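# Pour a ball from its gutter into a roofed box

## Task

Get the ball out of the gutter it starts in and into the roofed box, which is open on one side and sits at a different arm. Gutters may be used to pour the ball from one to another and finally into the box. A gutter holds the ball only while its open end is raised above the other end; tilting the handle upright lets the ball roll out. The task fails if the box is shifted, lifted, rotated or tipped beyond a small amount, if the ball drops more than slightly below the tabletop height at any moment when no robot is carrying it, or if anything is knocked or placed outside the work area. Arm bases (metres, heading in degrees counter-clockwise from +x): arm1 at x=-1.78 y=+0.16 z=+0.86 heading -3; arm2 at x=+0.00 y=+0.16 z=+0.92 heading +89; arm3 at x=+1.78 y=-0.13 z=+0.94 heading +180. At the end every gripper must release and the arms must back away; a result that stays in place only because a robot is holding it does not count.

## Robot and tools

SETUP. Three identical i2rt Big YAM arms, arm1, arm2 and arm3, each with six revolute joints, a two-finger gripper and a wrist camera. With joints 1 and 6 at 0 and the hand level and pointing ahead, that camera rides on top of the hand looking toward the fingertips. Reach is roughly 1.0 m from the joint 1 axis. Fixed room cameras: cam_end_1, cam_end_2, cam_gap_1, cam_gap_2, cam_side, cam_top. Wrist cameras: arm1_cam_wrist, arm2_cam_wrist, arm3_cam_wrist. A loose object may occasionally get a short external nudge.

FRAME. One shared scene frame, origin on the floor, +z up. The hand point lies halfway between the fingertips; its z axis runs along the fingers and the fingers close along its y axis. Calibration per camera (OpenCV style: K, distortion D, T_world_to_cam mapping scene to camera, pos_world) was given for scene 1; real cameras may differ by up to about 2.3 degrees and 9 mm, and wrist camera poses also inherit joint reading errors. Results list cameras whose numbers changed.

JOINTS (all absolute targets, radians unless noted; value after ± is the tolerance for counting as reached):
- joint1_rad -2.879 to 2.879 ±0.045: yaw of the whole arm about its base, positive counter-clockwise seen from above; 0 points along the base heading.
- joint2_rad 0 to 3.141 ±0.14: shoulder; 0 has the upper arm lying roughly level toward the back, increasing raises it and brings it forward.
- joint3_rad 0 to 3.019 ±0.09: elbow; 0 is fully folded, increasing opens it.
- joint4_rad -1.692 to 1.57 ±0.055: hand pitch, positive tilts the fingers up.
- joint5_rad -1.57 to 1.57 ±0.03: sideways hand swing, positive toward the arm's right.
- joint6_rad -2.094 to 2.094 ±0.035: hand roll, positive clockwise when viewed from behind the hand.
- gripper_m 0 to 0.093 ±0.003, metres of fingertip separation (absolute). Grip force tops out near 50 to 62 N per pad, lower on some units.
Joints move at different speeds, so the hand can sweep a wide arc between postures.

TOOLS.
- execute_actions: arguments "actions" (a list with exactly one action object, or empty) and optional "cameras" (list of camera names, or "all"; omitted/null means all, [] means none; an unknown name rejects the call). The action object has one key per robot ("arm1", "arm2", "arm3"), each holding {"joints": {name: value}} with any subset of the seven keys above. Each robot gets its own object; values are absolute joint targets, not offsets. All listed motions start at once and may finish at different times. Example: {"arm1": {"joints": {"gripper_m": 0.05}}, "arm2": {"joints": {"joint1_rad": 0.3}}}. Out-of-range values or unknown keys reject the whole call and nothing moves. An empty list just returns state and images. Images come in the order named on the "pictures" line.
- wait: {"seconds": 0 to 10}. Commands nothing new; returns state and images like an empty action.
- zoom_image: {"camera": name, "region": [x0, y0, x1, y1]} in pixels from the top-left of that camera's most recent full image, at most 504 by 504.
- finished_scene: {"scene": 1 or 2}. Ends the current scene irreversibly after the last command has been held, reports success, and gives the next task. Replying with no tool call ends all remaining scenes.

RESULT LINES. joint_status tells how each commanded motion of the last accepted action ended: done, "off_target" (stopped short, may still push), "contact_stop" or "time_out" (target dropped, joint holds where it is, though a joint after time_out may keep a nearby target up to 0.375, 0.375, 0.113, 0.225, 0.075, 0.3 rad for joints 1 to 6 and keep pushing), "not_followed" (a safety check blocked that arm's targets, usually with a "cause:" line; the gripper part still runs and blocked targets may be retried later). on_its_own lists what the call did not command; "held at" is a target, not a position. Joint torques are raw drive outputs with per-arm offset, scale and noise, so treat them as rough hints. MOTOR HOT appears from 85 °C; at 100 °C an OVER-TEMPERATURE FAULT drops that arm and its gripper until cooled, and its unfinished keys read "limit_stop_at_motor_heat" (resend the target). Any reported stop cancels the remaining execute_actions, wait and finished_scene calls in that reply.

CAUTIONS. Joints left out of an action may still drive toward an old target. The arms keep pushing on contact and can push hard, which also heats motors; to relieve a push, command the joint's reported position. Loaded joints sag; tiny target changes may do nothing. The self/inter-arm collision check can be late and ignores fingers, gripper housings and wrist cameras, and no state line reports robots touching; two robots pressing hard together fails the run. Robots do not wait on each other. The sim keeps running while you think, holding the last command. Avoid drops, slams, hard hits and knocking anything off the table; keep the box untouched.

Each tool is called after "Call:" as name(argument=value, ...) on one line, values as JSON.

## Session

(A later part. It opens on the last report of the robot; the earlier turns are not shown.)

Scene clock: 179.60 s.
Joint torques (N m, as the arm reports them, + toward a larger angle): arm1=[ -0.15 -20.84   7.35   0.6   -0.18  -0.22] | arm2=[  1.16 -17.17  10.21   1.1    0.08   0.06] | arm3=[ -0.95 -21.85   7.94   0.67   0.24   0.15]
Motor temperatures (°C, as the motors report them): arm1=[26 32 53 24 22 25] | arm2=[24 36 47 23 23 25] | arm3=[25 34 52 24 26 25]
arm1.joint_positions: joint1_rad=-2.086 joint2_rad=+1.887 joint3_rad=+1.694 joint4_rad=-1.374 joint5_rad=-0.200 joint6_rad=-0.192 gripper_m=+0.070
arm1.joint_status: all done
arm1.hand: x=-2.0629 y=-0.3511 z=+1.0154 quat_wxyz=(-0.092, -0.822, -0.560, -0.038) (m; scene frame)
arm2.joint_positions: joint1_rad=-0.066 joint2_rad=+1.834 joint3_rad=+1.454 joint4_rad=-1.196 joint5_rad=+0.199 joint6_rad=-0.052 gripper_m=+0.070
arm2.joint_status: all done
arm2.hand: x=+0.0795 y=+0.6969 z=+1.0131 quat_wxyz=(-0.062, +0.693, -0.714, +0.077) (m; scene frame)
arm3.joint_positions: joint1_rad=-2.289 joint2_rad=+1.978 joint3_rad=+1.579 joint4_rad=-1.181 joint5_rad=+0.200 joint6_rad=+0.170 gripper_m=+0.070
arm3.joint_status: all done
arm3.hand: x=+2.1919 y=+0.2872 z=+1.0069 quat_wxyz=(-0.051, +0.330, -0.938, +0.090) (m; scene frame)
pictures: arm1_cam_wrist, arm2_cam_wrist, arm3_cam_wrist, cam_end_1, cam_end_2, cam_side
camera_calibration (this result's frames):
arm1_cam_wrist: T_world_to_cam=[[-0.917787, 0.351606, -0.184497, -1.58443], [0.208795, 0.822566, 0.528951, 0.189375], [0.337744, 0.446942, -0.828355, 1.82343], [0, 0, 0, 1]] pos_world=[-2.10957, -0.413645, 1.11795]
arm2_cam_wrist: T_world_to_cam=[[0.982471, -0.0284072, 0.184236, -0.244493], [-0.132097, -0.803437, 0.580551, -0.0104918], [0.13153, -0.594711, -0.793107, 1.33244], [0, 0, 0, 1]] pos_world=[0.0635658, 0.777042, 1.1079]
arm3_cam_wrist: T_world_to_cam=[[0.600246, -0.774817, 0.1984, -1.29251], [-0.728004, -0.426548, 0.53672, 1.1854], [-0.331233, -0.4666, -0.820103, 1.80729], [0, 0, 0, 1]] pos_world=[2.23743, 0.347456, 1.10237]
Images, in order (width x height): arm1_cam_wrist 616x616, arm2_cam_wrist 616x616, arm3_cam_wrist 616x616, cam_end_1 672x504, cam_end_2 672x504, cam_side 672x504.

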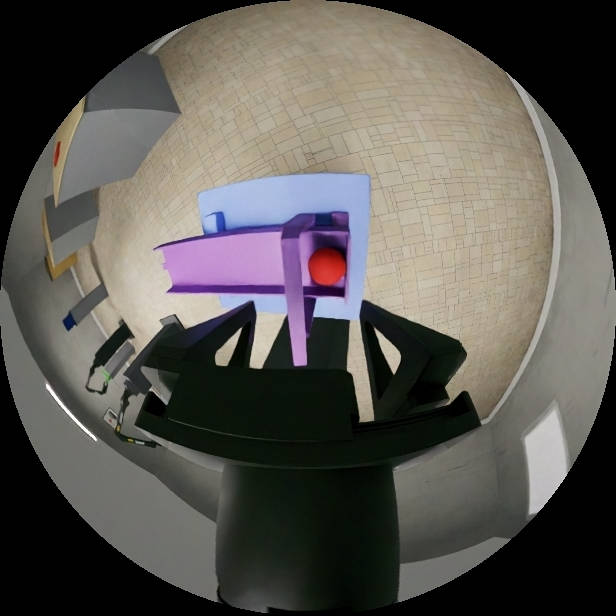

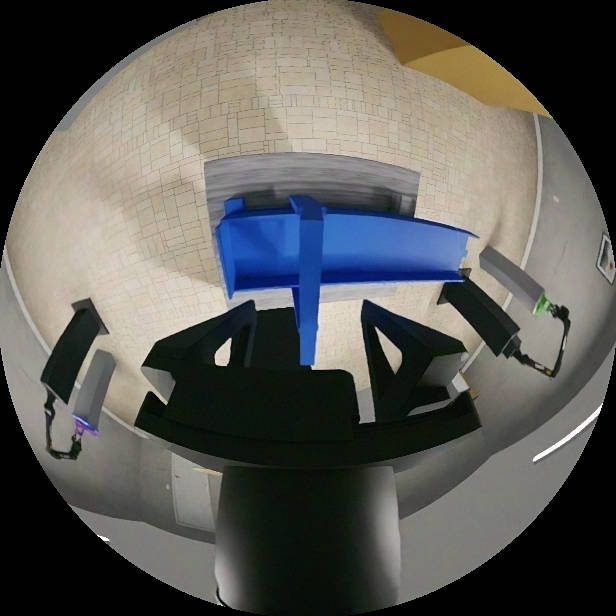

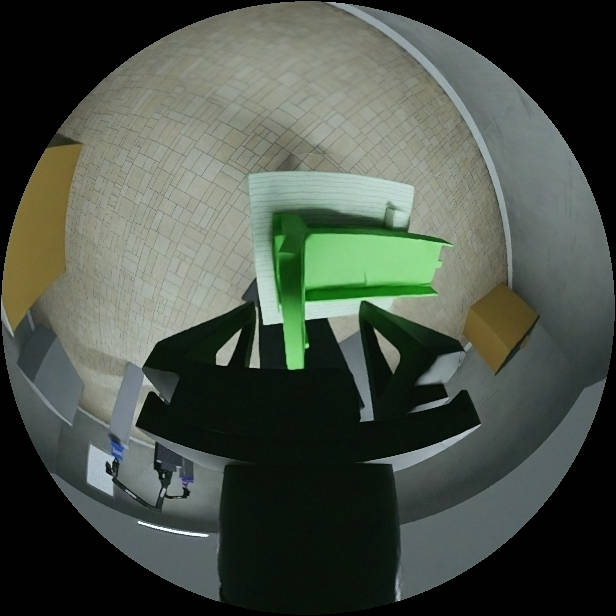

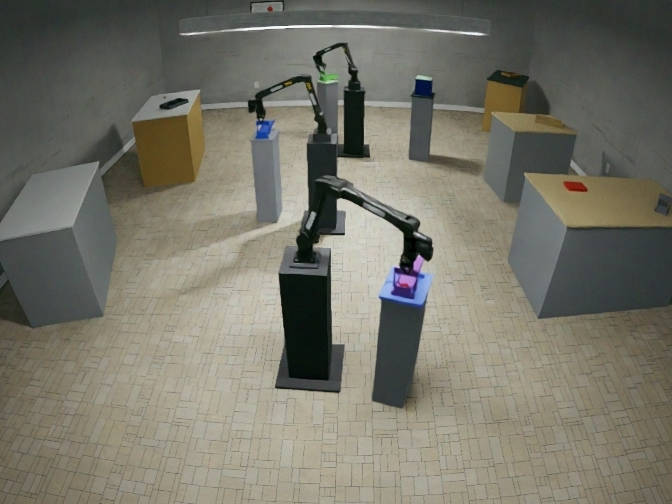

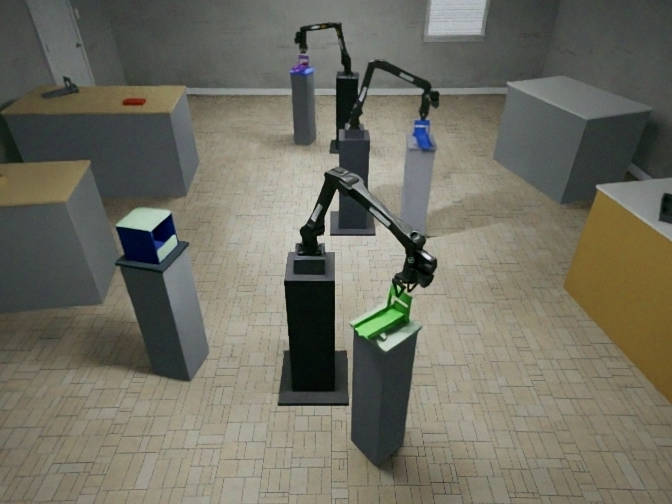

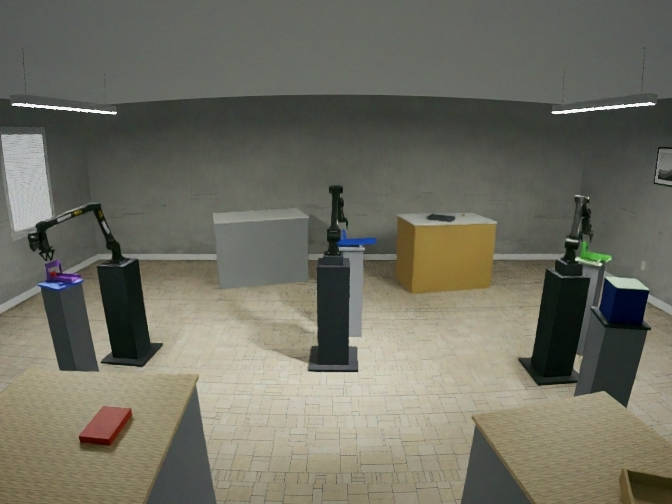

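Call:
execute_actions(actions=[{"arm1":{"joints":{"joint1_rad":-2.072,"joint2_rad":1.908,"joint3_rad":1.645,"joint4_rad":-1.30}},"arm2":{"joints":{"joint2_rad":1.868,"joint3_rad":1.42,"joint4_rad":-1.115}},"arm3":{"joints":{"joint2_rad":2.003,"joint3_rad":1.545,"joint4_rad":-1.10}}}], cameras=["arm1_cam_wrist","arm2_cam_wrist","arm3_cam_wrist","cam_end_1","cam_end_2"])

Scene clock: 205.77 s.
Joint torques (N m, as the arm reports them, + toward a larger angle): arm1=[ -0.14 -19.82   7.03   0.64  -0.19  -0.22] | arm2=[  1.16 -16.12   9.64   1.05   0.08   0.06] | arm3=[ -0.21 -20.37   7.4    0.58   0.19   0.13]
Motor temperatures (°C, as the motors report them): arm1=[26 32 48 24 22 25] | arm2=[24 36 45 23 23 25] | arm3=[25 35 50 24 26 25]
arm1.joint_positions: joint1_rad=-2.082 joint2_rad=+1.895 joint3_rad=+1.652 joint4_rad=-1.315 joint5_rad=-0.200 joint6_rad=-0.192 gripper_m=+0.070
arm1.joint_status: all done
arm1.hand: x=-2.0613 y=-0.3531 z=+0.9954 quat_wxyz=(-0.094, -0.821, -0.563, -0.033) (m; scene frame)
arm2.joint_positions: joint1_rad=-0.066 joint2_rad=+1.845 joint3_rad=+1.420 joint4_rad=-1.131 joint5_rad=+0.199 joint6_rad=-0.052 gripper_m=+0.070
arm2.joint_status: all done
arm2.hand: x=+0.0796 y=+0.6988 z=+0.9955 quat_wxyz=(-0.070, +0.692, -0.715, +0.070) (m; scene frame)
arm3.joint_positions: joint1_rad=-2.289 joint2_rad=+1.987 joint3_rad=+1.548 joint4_rad=-1.111 joint5_rad=+0.200 joint6_rad=+0.170 gripper_m=+0.070
arm3.joint_status: all done
arm3.hand: x=+2.1945 y=+0.2899 z=+0.9907 quat_wxyz=(-0.064, +0.329, -0.939, +0.083) (m; scene frame)
pictures: arm1_cam_wrist, arm2_cam_wrist, arm3_cam_wrist, cam_end_1, cam_end_2
camera_calibration (this result's frames):
arm1_cam_wrist: T_world_to_cam=[[-0.920189, 0.34627, -0.182619, -1.59462], [0.208011, 0.827671, 0.52124, 0.209063], [0.331639, 0.441652, -0.833642, 1.79804], [0, 0, 0, 1]] pos_world=[-2.10714, -0.414973, 1.09874]
arm2_cam_wrist: T_world_to_cam=[[0.982164, -0.0320792, 0.185267, -0.239763], [-0.133063, -0.814751, 0.564337, 0.0253952], [0.132843, -0.578923, -0.804488, 1.31974], [0, 0, 0, 1]] pos_world=[0.0635479, 0.777025, 1.0918]
arm3_cam_wrist: T_world_to_cam=[[0.596674, -0.778925, 0.193019, -1.27438], [-0.737982, -0.438126, 0.513252, 1.24562], [-0.315218, -0.448689, -0.836251, 1.77187], [0, 0, 0, 1]] pos_world=[2.23816, 0.348109, 1.08839]
Images, in order (width x height): arm1_cam_wrist 616x616, arm2_cam_wrist 616x616, arm3_cam_wrist 616x616, cam_end_1 672x504, cam_end_2 672x504.

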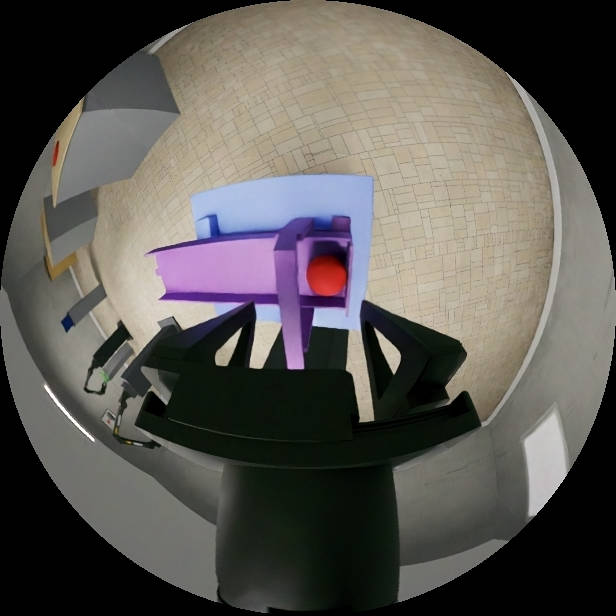

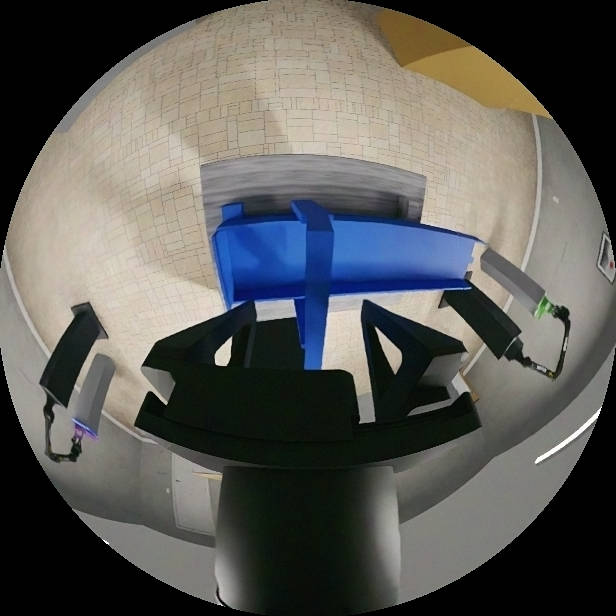

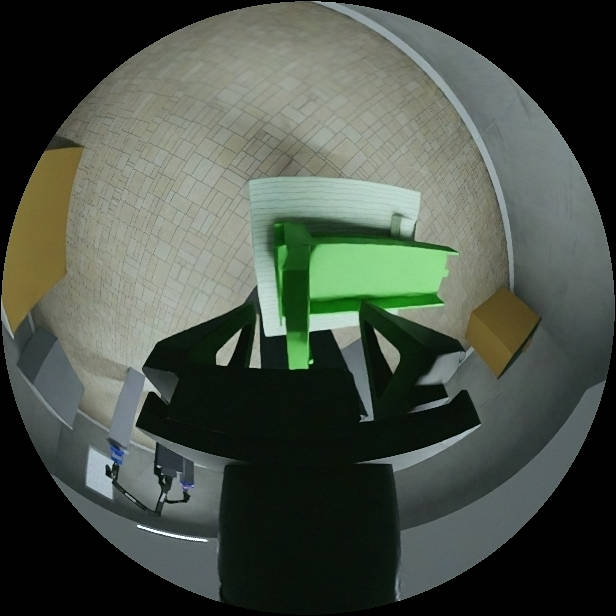

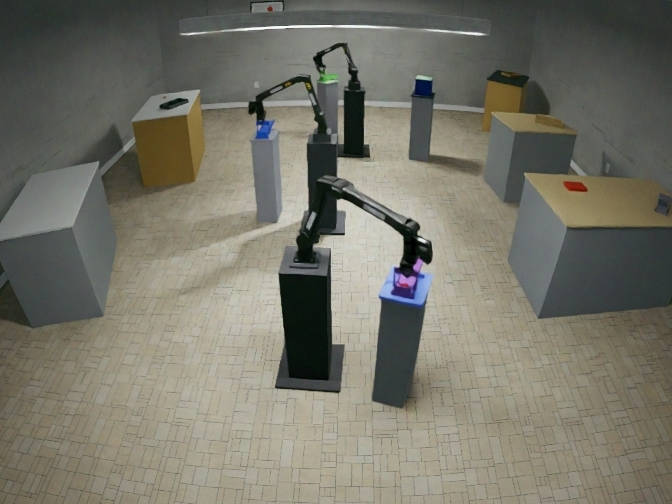

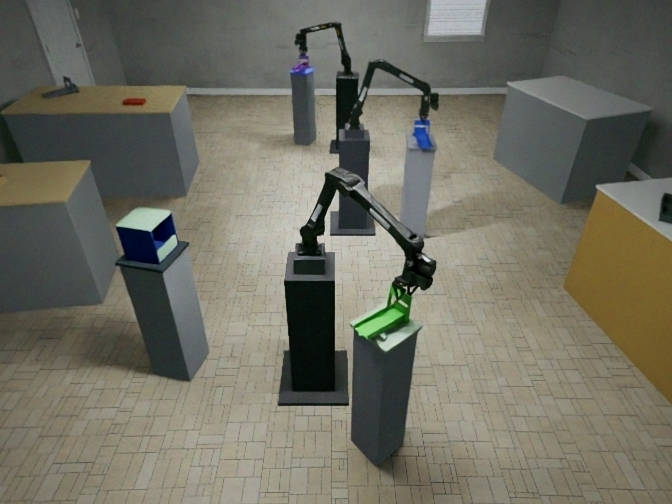

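Call:
execute_actions(actions=[{"arm1":{"joints":{"joint2_rad":1.942}},"arm2":{"joints":{"joint2_rad":1.89}},"arm3":{"joints":{"joint2_rad":2.025}}}], cameras=["arm1_cam_wrist","arm2_cam_wrist","arm3_cam_wrist","cam_end_1","cam_end_2"])

Scene clock: 213.90 s.
Joint torques (N m, as the arm reports them, + toward a larger angle): arm1=[ -0.08 -20.4    6.87   0.59  -0.19  -0.21] | arm2=[  1.13 -14.77   9.48   1.04   0.08   0.06] | arm3=[ -0.13 -20.89   7.11   0.63   0.21   0.16]
Motor temperatures (°C, as the motors report them): arm1=[26 32 48 24 22 25] | arm2=[24 35 45 23 23 25] | arm3=[25 35 49 24 26 25]
arm1.joint_positions: joint1_rad=-2.082 joint2_rad=+1.931 joint3_rad=+1.652 joint4_rad=-1.315 joint5_rad=-0.200 joint6_rad=-0.192 gripper_m=+0.070
arm1.joint_status: all done
arm1.hand: x=-2.0612 y=-0.3529 z=+0.9754 quat_wxyz=(-0.087, -0.822, -0.561, -0.050) (m; scene frame)
arm2.joint_positions: joint1_rad=-0.066 joint2_rad=+1.865 joint3_rad=+1.420 joint4_rad=-1.131 joint5_rad=+0.199 joint6_rad=-0.052 gripper_m=+0.070
arm2.joint_status: all done
arm2.hand: x=+0.0795 y=+0.6976 z=+0.9848 quat_wxyz=(-0.062, +0.693, -0.714, +0.077) (m; scene frame)
arm3.joint_positions: joint1_rad=-2.289 joint2_rad=+2.008 joint3_rad=+1.548 joint4_rad=-1.111 joint5_rad=+0.200 joint6_rad=+0.170 gripper_m=+0.070
arm3.joint_status: all done
arm3.hand: x=+2.1934 y=+0.2884 z=+0.9787 quat_wxyz=(-0.054, +0.330, -0.938, +0.089) (m; scene frame)
pictures: arm1_cam_wrist, arm2_cam_wrist, arm3_cam_wrist, cam_end_1, cam_end_2
camera_calibration (this result's frames):
arm1_cam_wrist: T_world_to_cam=[[-0.916628, 0.35192, -0.189593, -1.5821], [0.197771, 0.811422, 0.549983, 0.164427], [0.34739, 0.466634, -0.813371, 1.80271], [0, 0, 0, 1]] pos_world=[-2.10896, -0.417851, 1.07588]
arm2_cam_wrist: T_world_to_cam=[[0.982483, -0.0282664, 0.184195, -0.239339], [-0.132059, -0.802996, 0.58117, 0.0055456], [0.13148, -0.595314, -0.792663, 1.31033], [0, 0, 0, 1]] pos_world=[0.063596, 0.777748, 1.07951]
arm3_cam_wrist: T_world_to_cam=[[0.599296, -0.77591, 0.196999, -1.28301], [-0.730673, -0.429644, 0.530587, 1.2149], [-0.327048, -0.461921, -0.82442, 1.77894], [0, 0, 0, 1]] pos_world=[2.2384, 0.348201, 1.07473]
Images, in order (width x height): arm1_cam_wrist 616x616, arm2_cam_wrist 616x616, arm3_cam_wrist 616x616, cam_end_1 672x504, cam_end_2 672x504.

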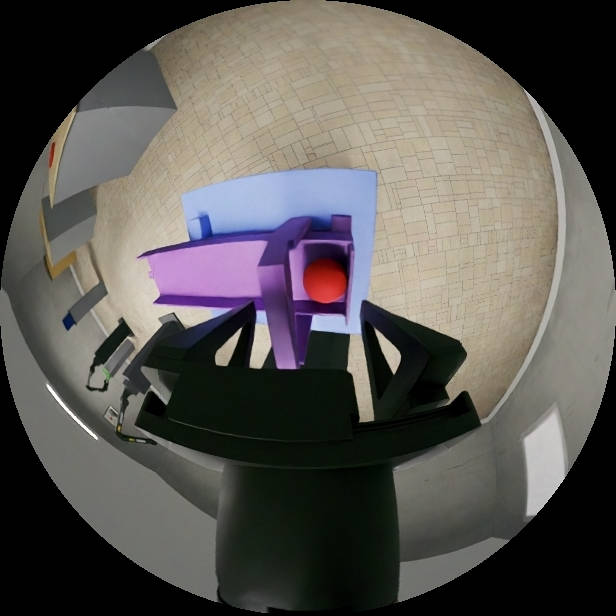

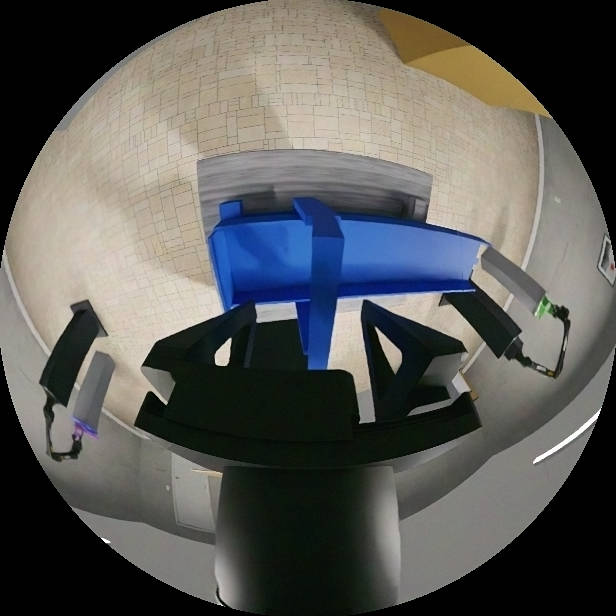

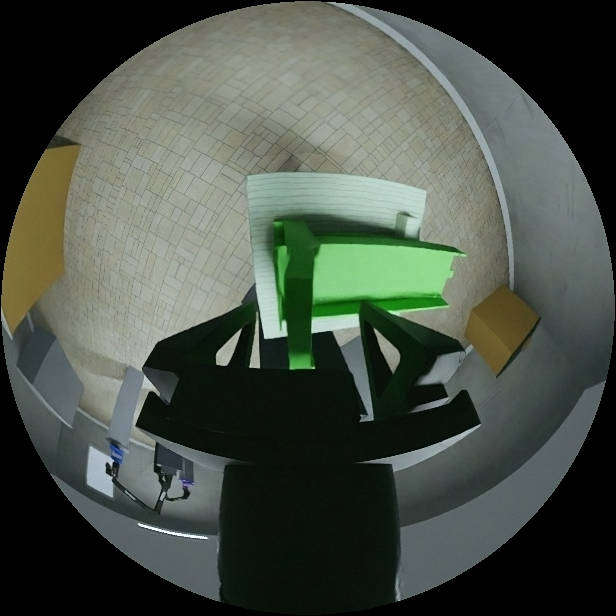

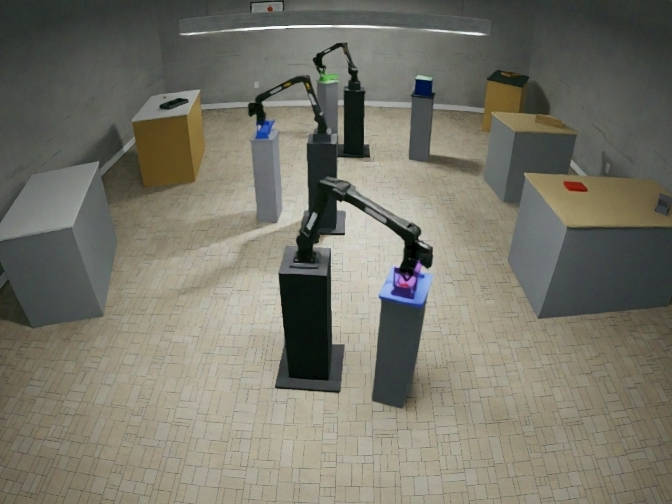

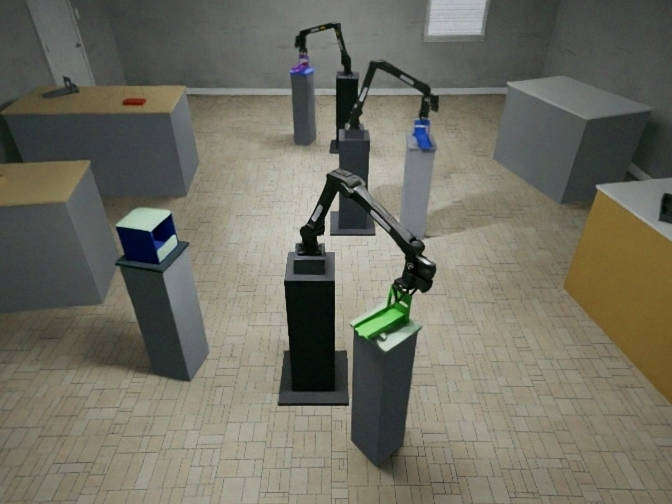

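Call:
zoom_image(camera="cam_end_2", region=[350, 250, 450, 345])

Call:
zoom_image(camera="cam_end_2", region=[395, 90, 455, 160])

Region (350, 250, 450, 345) of cam_end_2's 672x504 image, scaled by 5.040, with more detail than that image has; it fills the top 479 rows of this view, and the rest is white.

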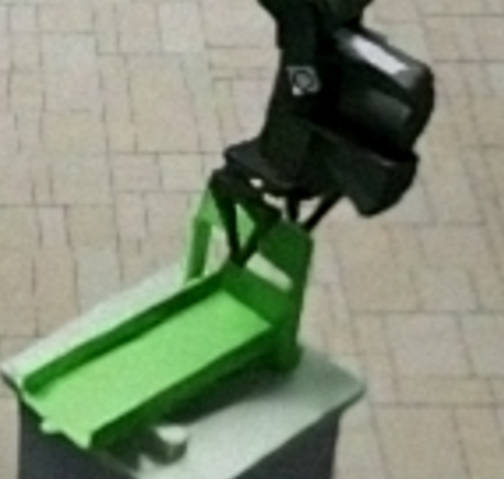

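Region (395, 90, 455, 160) of cam_end_2's 672x504 image, scaled by 7.200, with more detail than that image has; it fills the left 432 columns of this view, and the rest is white.

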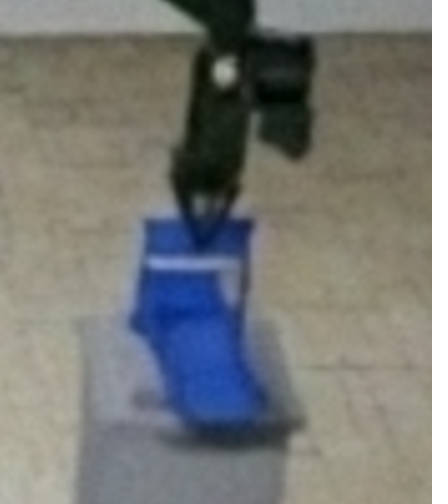

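Call:
execute_actions(actions=[{"arm1":{"joints":{"gripper_m":0.0}},"arm2":{"joints":{"joint2_rad":1.905}},"arm3":{"joints":{"gripper_m":0.0}}}], cameras=[])

Call:
execute_actions(actions=[{"arm2":{"joints":{"gripper_m":0.0}}}], cameras=["arm1_cam_wrist","arm2_cam_wrist","arm3_cam_wrist"])

Scene clock: 228.40 s.
Joint torques (N m, as the arm reports them, + toward a larger angle): arm1=[ -0.2  -20.53   6.93   0.55   0.06  -0.2 ] | arm2=[  1.26 -15.67   9.51   1.03   0.08   0.06] | arm3=[ -0.35 -20.39   7.09   0.84  -0.09   0.18]
Motor temperatures (°C, as the motors report them): arm1=[26 32 47 24 22 25] | arm2=[24 35 44 23 23 25] | arm3=[25 35 49 24 26 25]
arm1.joint_positions: joint1_rad=-2.079 joint2_rad=+1.931 joint3_rad=+1.652 joint4_rad=-1.314 joint5_rad=-0.205 joint6_rad=-0.194 gripper_m=+0.012
arm1.joint_status: gripper_m off_target (ended at +0.012, target +0.000)
arm1.hand: x=-2.0593 y=-0.3542 z=+0.9756 quat_wxyz=(-0.090, -0.820, -0.563, -0.051) (m; scene frame)
arm2.joint_positions: joint1_rad=-0.066 joint2_rad=+1.878 joint3_rad=+1.420 joint4_rad=-1.131 joint5_rad=+0.199 joint6_rad=-0.052 gripper_m=+0.070
arm2.joint_status: all done
arm2.hand: x=+0.0794 y=+0.6967 z=+0.9783 quat_wxyz=(-0.057, +0.693, -0.714, +0.081) (m; scene frame)
arm3.joint_positions: joint1_rad=-2.289 joint2_rad=+2.007 joint3_rad=+1.548 joint4_rad=-1.111 joint5_rad=+0.208 joint6_rad=+0.174 gripper_m=+0.012
arm3.joint_status: gripper_m off_target (ended at +0.012, target +0.000)
arm3.hand: x=+2.1943 y=+0.2879 z=+0.9794 quat_wxyz=(-0.057, +0.328, -0.939, +0.092) (m; scene frame)
pictures: none
No camera images: the call's "cameras" was empty. Leave "cameras" out to get every camera's image.

Scene clock: 229.07 s.
Joint torques (N m, as the arm reports them, + toward a larger angle): arm1=[ -0.18 -20.48   6.89   0.58   0.05  -0.21] | arm2=[  1.14 -15.53   9.34   0.95  -0.09   0.03] | arm3=[ -0.19 -20.05   7.23   0.67  -0.09   0.11]
Motor temperatures (°C, as the motors report them): arm1=[26 32 47 24 22 25] | arm2=[24 35 44 23 23 25] | arm3=[25 35 49 24 26 25]
arm1.joint_positions: joint1_rad=-2.079 joint2_rad=+1.931 joint3_rad=+1.652 joint4_rad=-1.314 joint5_rad=-0.205 joint6_rad=-0.194 gripper_m=+0.012
arm1.joint_status: not commanded
arm1.hand: x=-2.0593 y=-0.3542 z=+0.9756 quat_wxyz=(-0.090, -0.820, -0.563, -0.051) (m; scene frame)
arm2.joint_positions: joint1_rad=-0.068 joint2_rad=+1.878 joint3_rad=+1.420 joint4_rad=-1.130 joint5_rad=+0.206 joint6_rad=-0.049 gripper_m=+0.011
arm2.joint_status: gripper_m off_target (ended at +0.011, target +0.000)
arm2.hand: x=+0.0814 y=+0.6967 z=+0.9785 quat_wxyz=(-0.060, +0.691, -0.715, +0.083) (m; scene frame)
arm3.joint_positions: joint1_rad=-2.289 joint2_rad=+2.007 joint3_rad=+1.548 joint4_rad=-1.111 joint5_rad=+0.208 joint6_rad=+0.174 gripper_m=+0.012
arm3.joint_status: not commanded
arm3.hand: x=+2.1943 y=+0.2879 z=+0.9794 quat_wxyz=(-0.057, +0.328, -0.939, +0.092) (m; scene frame)
pictures: arm1_cam_wrist, arm2_cam_wrist, arm3_cam_wrist
camera_calibration (this result's frames):
arm1_cam_wrist: T_world_to_cam=[[-0.917419, 0.347124, -0.194544, -1.57844], [0.192038, 0.814424, 0.547572, 0.156614], [0.348517, 0.464993, -0.813829, 1.805], [0, 0, 0, 1]] pos_world=[-2.10724, -0.41895, 1.07613]
arm2_cam_wrist: T_world_to_cam=[[0.981213, -0.0311544, 0.190395, -0.244029], [-0.139672, -0.795499, 0.589639, -0.00415876], [0.133089, -0.605154, -0.784905, 1.3037], [0, 0, 0, 1]] pos_world=[0.0653555, 0.778028, 1.0722]
arm3_cam_wrist: T_world_to_cam=[[0.595549, -0.776995, 0.203963, -1.28242], [-0.735637, -0.425494, 0.527061, 1.22809], [-0.322739, -0.463934, -0.824988, 1.77123], [0, 0, 0, 1]] pos_world=[2.23882, 0.347846, 1.07553]
Images, in order (width x height): arm1_cam_wrist 616x616, arm2_cam_wrist 616x616, arm3_cam_wrist 616x616.

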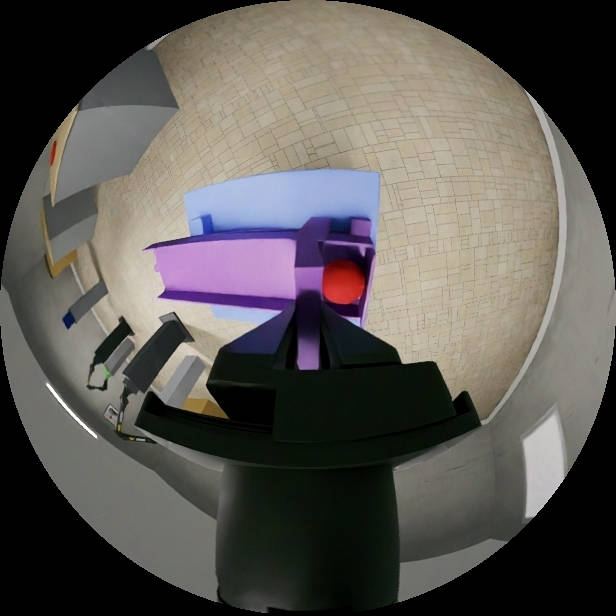

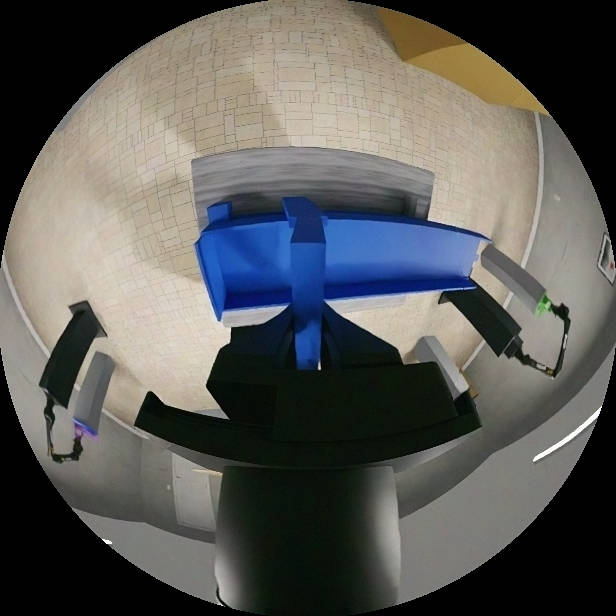

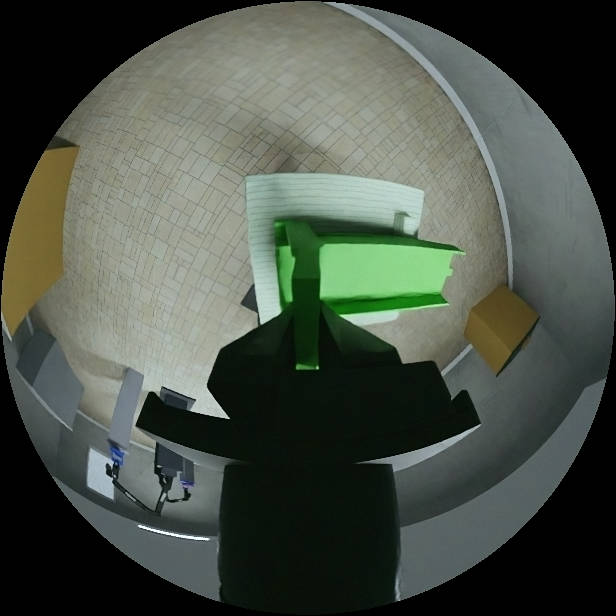

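Call:
execute_actions(actions=[{"arm1":{"joints":{"joint2_rad":1.74,"joint5_rad":-0.27}},"arm2":{"joints":{"joint2_rad":1.70}},"arm3":{"joints":{"joint2_rad":1.83}}}], cameras=["arm1_cam_wrist","cam_end_1","cam_end_2","cam_side"])

Scene clock: 241.93 s.
Joint torques (N m, as the arm reports them, + toward a larger angle): arm1=[ -0.32 -18.83   8.7    0.77  -0.44  -0.2 ] | arm2=[  1.28 -14.83  11.98   1.25   0.15   0.03] | arm3=[  0.09 -19.17   8.83   0.82   0.35   0.09]
Motor temperatures (°C, as the motors report them): arm1=[26 32 47 24 22 25] | arm2=[24 35 44 23 23 25] | arm3=[25 35 48 24 26 25]
arm1.joint_positions: joint1_rad=-2.079 joint2_rad=+1.740 joint3_rad=+1.635 joint4_rad=-1.311 joint5_rad=-0.265 joint6_rad=-0.196 gripper_m=+0.012
arm1.joint_status: all done
arm1.hand: x=-2.0446 y=-0.3500 z=+1.0772 quat_wxyz=(-0.151, -0.808, -0.569, +0.018) (m; scene frame)
arm2.joint_positions: joint1_rad=-0.068 joint2_rad=+1.690 joint3_rad=+1.403 joint4_rad=-1.129 joint5_rad=+0.196 joint6_rad=-0.049 gripper_m=+0.011
arm2.joint_status: all done
arm2.hand: x=+0.0801 y=+0.6957 z=+1.0696 quat_wxyz=(-0.121, +0.683, -0.720, +0.023) (m; scene frame)
arm3.joint_positions: joint1_rad=-2.289 joint2_rad=+1.825 joint3_rad=+1.531 joint4_rad=-1.109 joint5_rad=+0.198 joint6_rad=+0.174 gripper_m=+0.012
arm3.joint_status: all done
arm3.hand: x=+2.1939 y=+0.2911 z=+1.0765 quat_wxyz=(-0.127, +0.319, -0.938, +0.046) (m; scene frame)
pictures: arm1_cam_wrist, cam_end_1, cam_end_2, cam_side
camera_calibration (this result's frames):
arm1_cam_wrist: T_world_to_cam=[[-0.928076, 0.304687, -0.214103, -1.56213], [0.207414, 0.900446, 0.38233, 0.334274], [0.30928, 0.310424, -0.898879, 1.83792], [0, 0, 0, 1]] pos_world=[-2.08754, -0.395567, 1.18981]
Images, in order (width x height): arm1_cam_wrist 616x616, cam_end_1 672x504, cam_end_2 672x504, cam_side 672x504.

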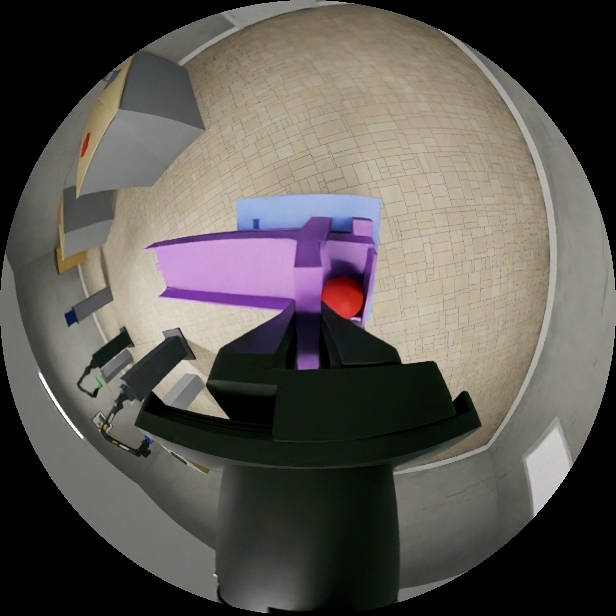

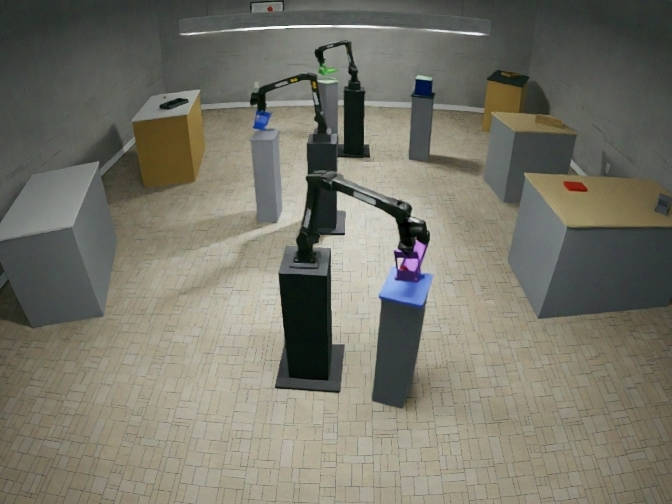

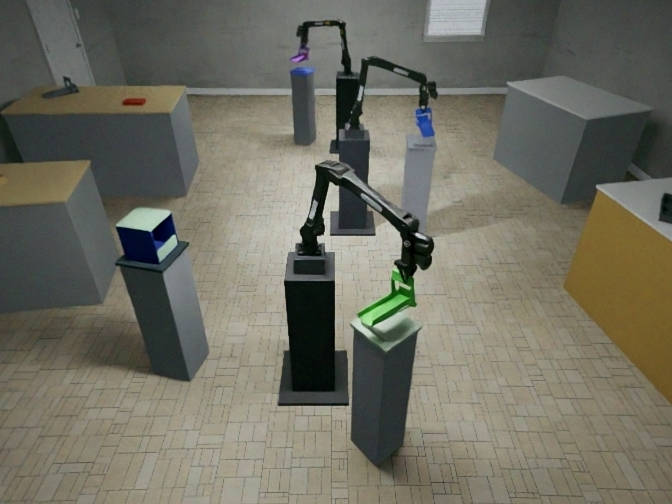

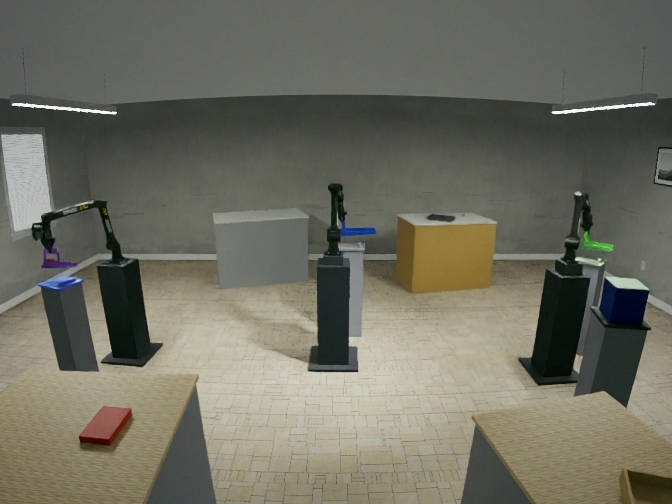

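Call:
execute_actions(actions=[{"arm1":{"joints":{"joint4_rad":-1.12,"joint5_rad":-0.31}},"arm2":{"joints":{"joint1_rad":1.592,"joint5_rad":0.0,"joint6_rad":-1.571,"joint2_rad":1.65}},"arm3":{"joints":{"joint5_rad":0.0,"joint6_rad":-1.571,"joint2_rad":1.78}}}], cameras=["arm1_cam_wrist","cam_end_2","cam_side"])

Call:
execute_actions(actions=[{"arm1":{"joints":{"joint6_rad":1.571}},"arm2":{"joints":{"joint3_rad":1.80,"joint2_rad":1.90,"joint4_rad":-1.0}}}], cameras=["arm1_cam_wrist","cam_end_2","cam_side","cam_top"])

Scene clock: 283.47 s.
Joint torques (N m, as the arm reports them, + toward a larger angle): arm1=[ -0.2  -19.28   8.9    1.41  -0.54  -0.2 ] | arm2=[  1.49 -17.89  11.95   0.84  -0.08  -0.1 ] | arm3=[  0.06 -22.26   9.01   0.66  -0.08  -0.07]
Motor temperatures (°C, as the motors report them): arm1=[26 32 50 24 23 25] | arm2=[24 36 46 23 23 25] | arm3=[25 35 51 24 26 25]
arm1.joint_positions: joint1_rad=-2.079 joint2_rad=+1.740 joint3_rad=+1.635 joint4_rad=-1.142 joint5_rad=-0.303 joint6_rad=-0.196 gripper_m=+0.012
arm1.joint_status: all done
arm1.hand: x=-2.0598 y=-0.3861 z=+1.0885 quat_wxyz=(-0.200, -0.790, -0.574, +0.087) (m; scene frame)
arm2.joint_positions: joint1_rad=+1.598 joint2_rad=+1.682 joint3_rad=+1.403 joint4_rad=-1.120 joint5_rad=-0.002 joint6_rad=-1.563 gripper_m=+0.011
arm2.joint_status: all done
arm2.hand: x=-0.5405 y=+0.1570 z=+1.0726 quat_wxyz=(-0.059, +0.704, +0.705, -0.063) (m; scene frame)
arm3.joint_positions: joint1_rad=-2.289 joint2_rad=+1.811 joint3_rad=+1.531 joint4_rad=-1.109 joint5_rad=+0.000 joint6_rad=-1.560 gripper_m=+0.012
arm3.joint_status: all done
arm3.hand: x=+2.1689 y=+0.3139 z=+1.0807 quat_wxyz=(-0.088, +0.929, -0.357, +0.037) (m; scene frame)
pictures: arm1_cam_wrist, cam_end_2, cam_side
camera_calibration (this result's frames):
arm1_cam_wrist: T_world_to_cam=[[-0.942881, 0.261959, -0.205799, -1.61885], [0.216499, 0.95138, 0.219097, 0.581681], [0.253188, 0.162027, -0.953752, 1.75088], [0, 0, 0, 1]] pos_world=[-2.09562, -0.413016, 1.2093]
Images, in order (width x height): arm1_cam_wrist 616x616, cam_end_2 672x504, cam_side 672x504.

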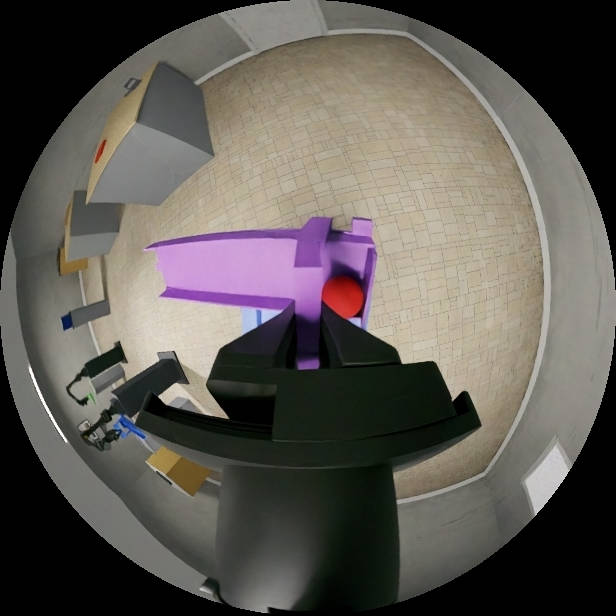

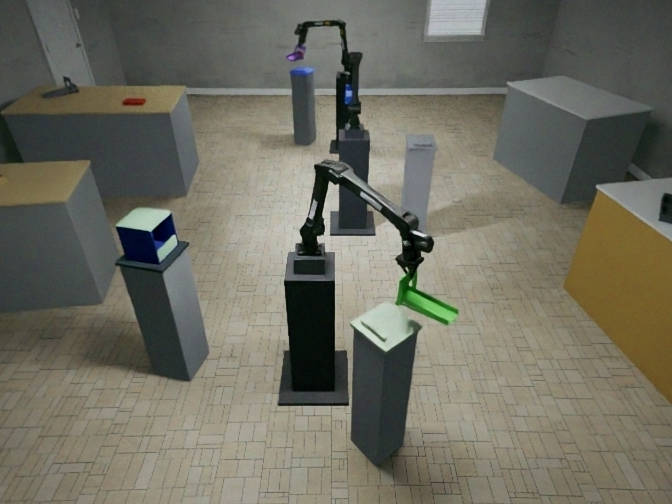

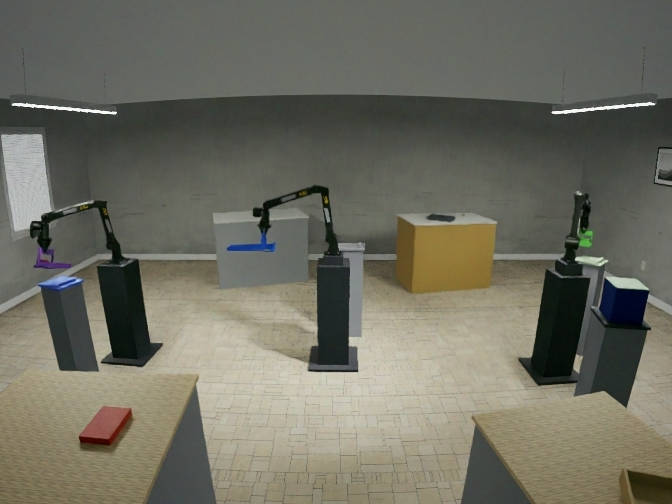

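Scene clock: 285.73 s.
Joint torques (N m, as the arm reports them, + toward a larger angle): arm1=[ -0.25 -19.16   8.86   1.34  -0.4   -0.1 ] | arm2=[  1.31 -20.62  16.3    1.68  -0.08  -0.05] | arm3=[ -0.76 -22.19   9.03   1.09  -0.04  -0.03]
Motor temperatures (°C, as the motors report them): arm1=[26 32 50 24 23 25] | arm2=[24 36 47 23 23 25] | arm3=[25 35 51 24 26 25]
arm1.joint_positions: joint1_rad=-2.079 joint2_rad=+1.740 joint3_rad=+1.635 joint4_rad=-1.142 joint5_rad=-0.304 joint6_rad=+1.563 gripper_m=+0.012
arm1.joint_status: all done
arm1.hand: x=-2.0597 y=-0.3862 z=+1.0885 quat_wxyz=(-0.195, -0.945, +0.242, -0.099) (m; scene frame)
arm2.joint_positions: joint1_rad=+1.598 joint2_rad=+1.913 joint3_rad=+1.746 joint4_rad=-1.017 joint5_rad=-0.002 joint6_rad=-1.565 gripper_m=+0.011
arm2.joint_status: all done
arm2.hand: x=-0.6823 y=+0.1557 z=+1.0945 quat_wxyz=(-0.134, +0.692, +0.695, -0.139) (m; scene frame)
arm3.joint_positions: joint1_rad=-2.289 joint2_rad=+1.811 joint3_rad=+1.531 joint4_rad=-1.109 joint5_rad=+0.000 joint6_rad=-1.561 gripper_m=+0.012
arm3.joint_status: not commanded
arm3.hand: x=+2.1689 y=+0.3139 z=+1.0807 quat_wxyz=(-0.088, +0.929, -0.357, +0.037) (m; scene frame)
pictures: arm1_cam_wrist, cam_end_2, cam_side, cam_top
camera_calibration (this result's frames):
arm1_cam_wrist: T_world_to_cam=[[0.491942, 0.812364, -0.313142, 1.66591], [0.652654, -0.106048, 0.750198, 0.493559], [0.576225, -0.573427, -0.582362, 1.72796], [0, 0, 0, 1]] pos_world=[-2.13735, -0.310128, 1.1577]
Images, in order (width x height): arm1_cam_wrist 616x616, cam_end_2 672x504, cam_side 672x504, cam_top 672x504.

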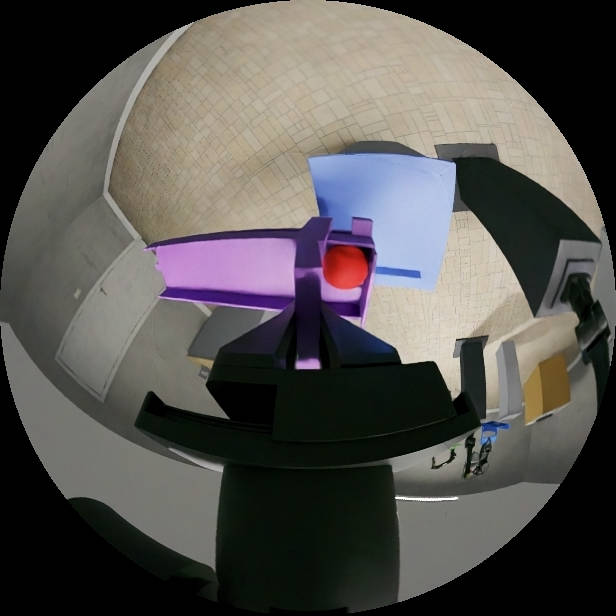

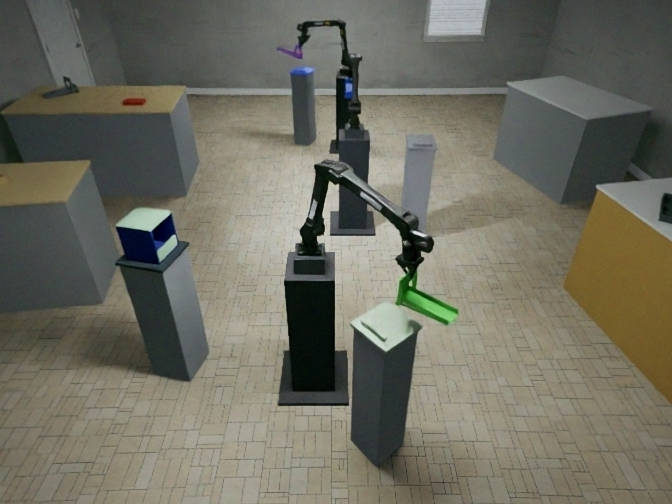

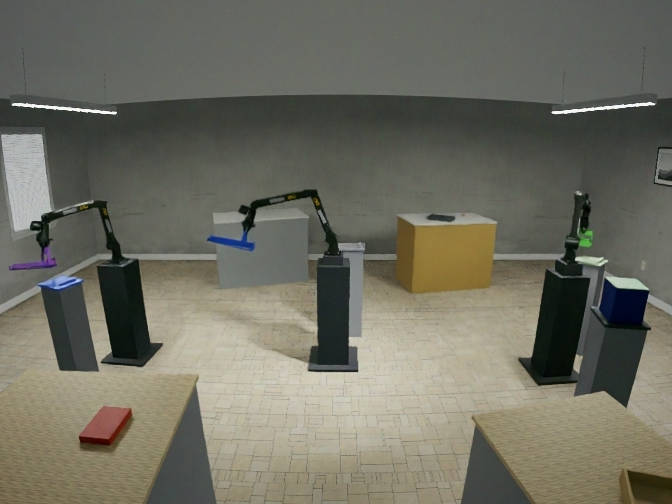

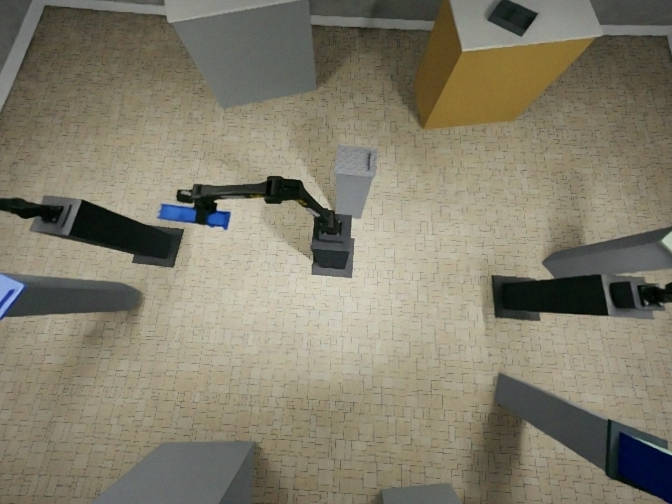

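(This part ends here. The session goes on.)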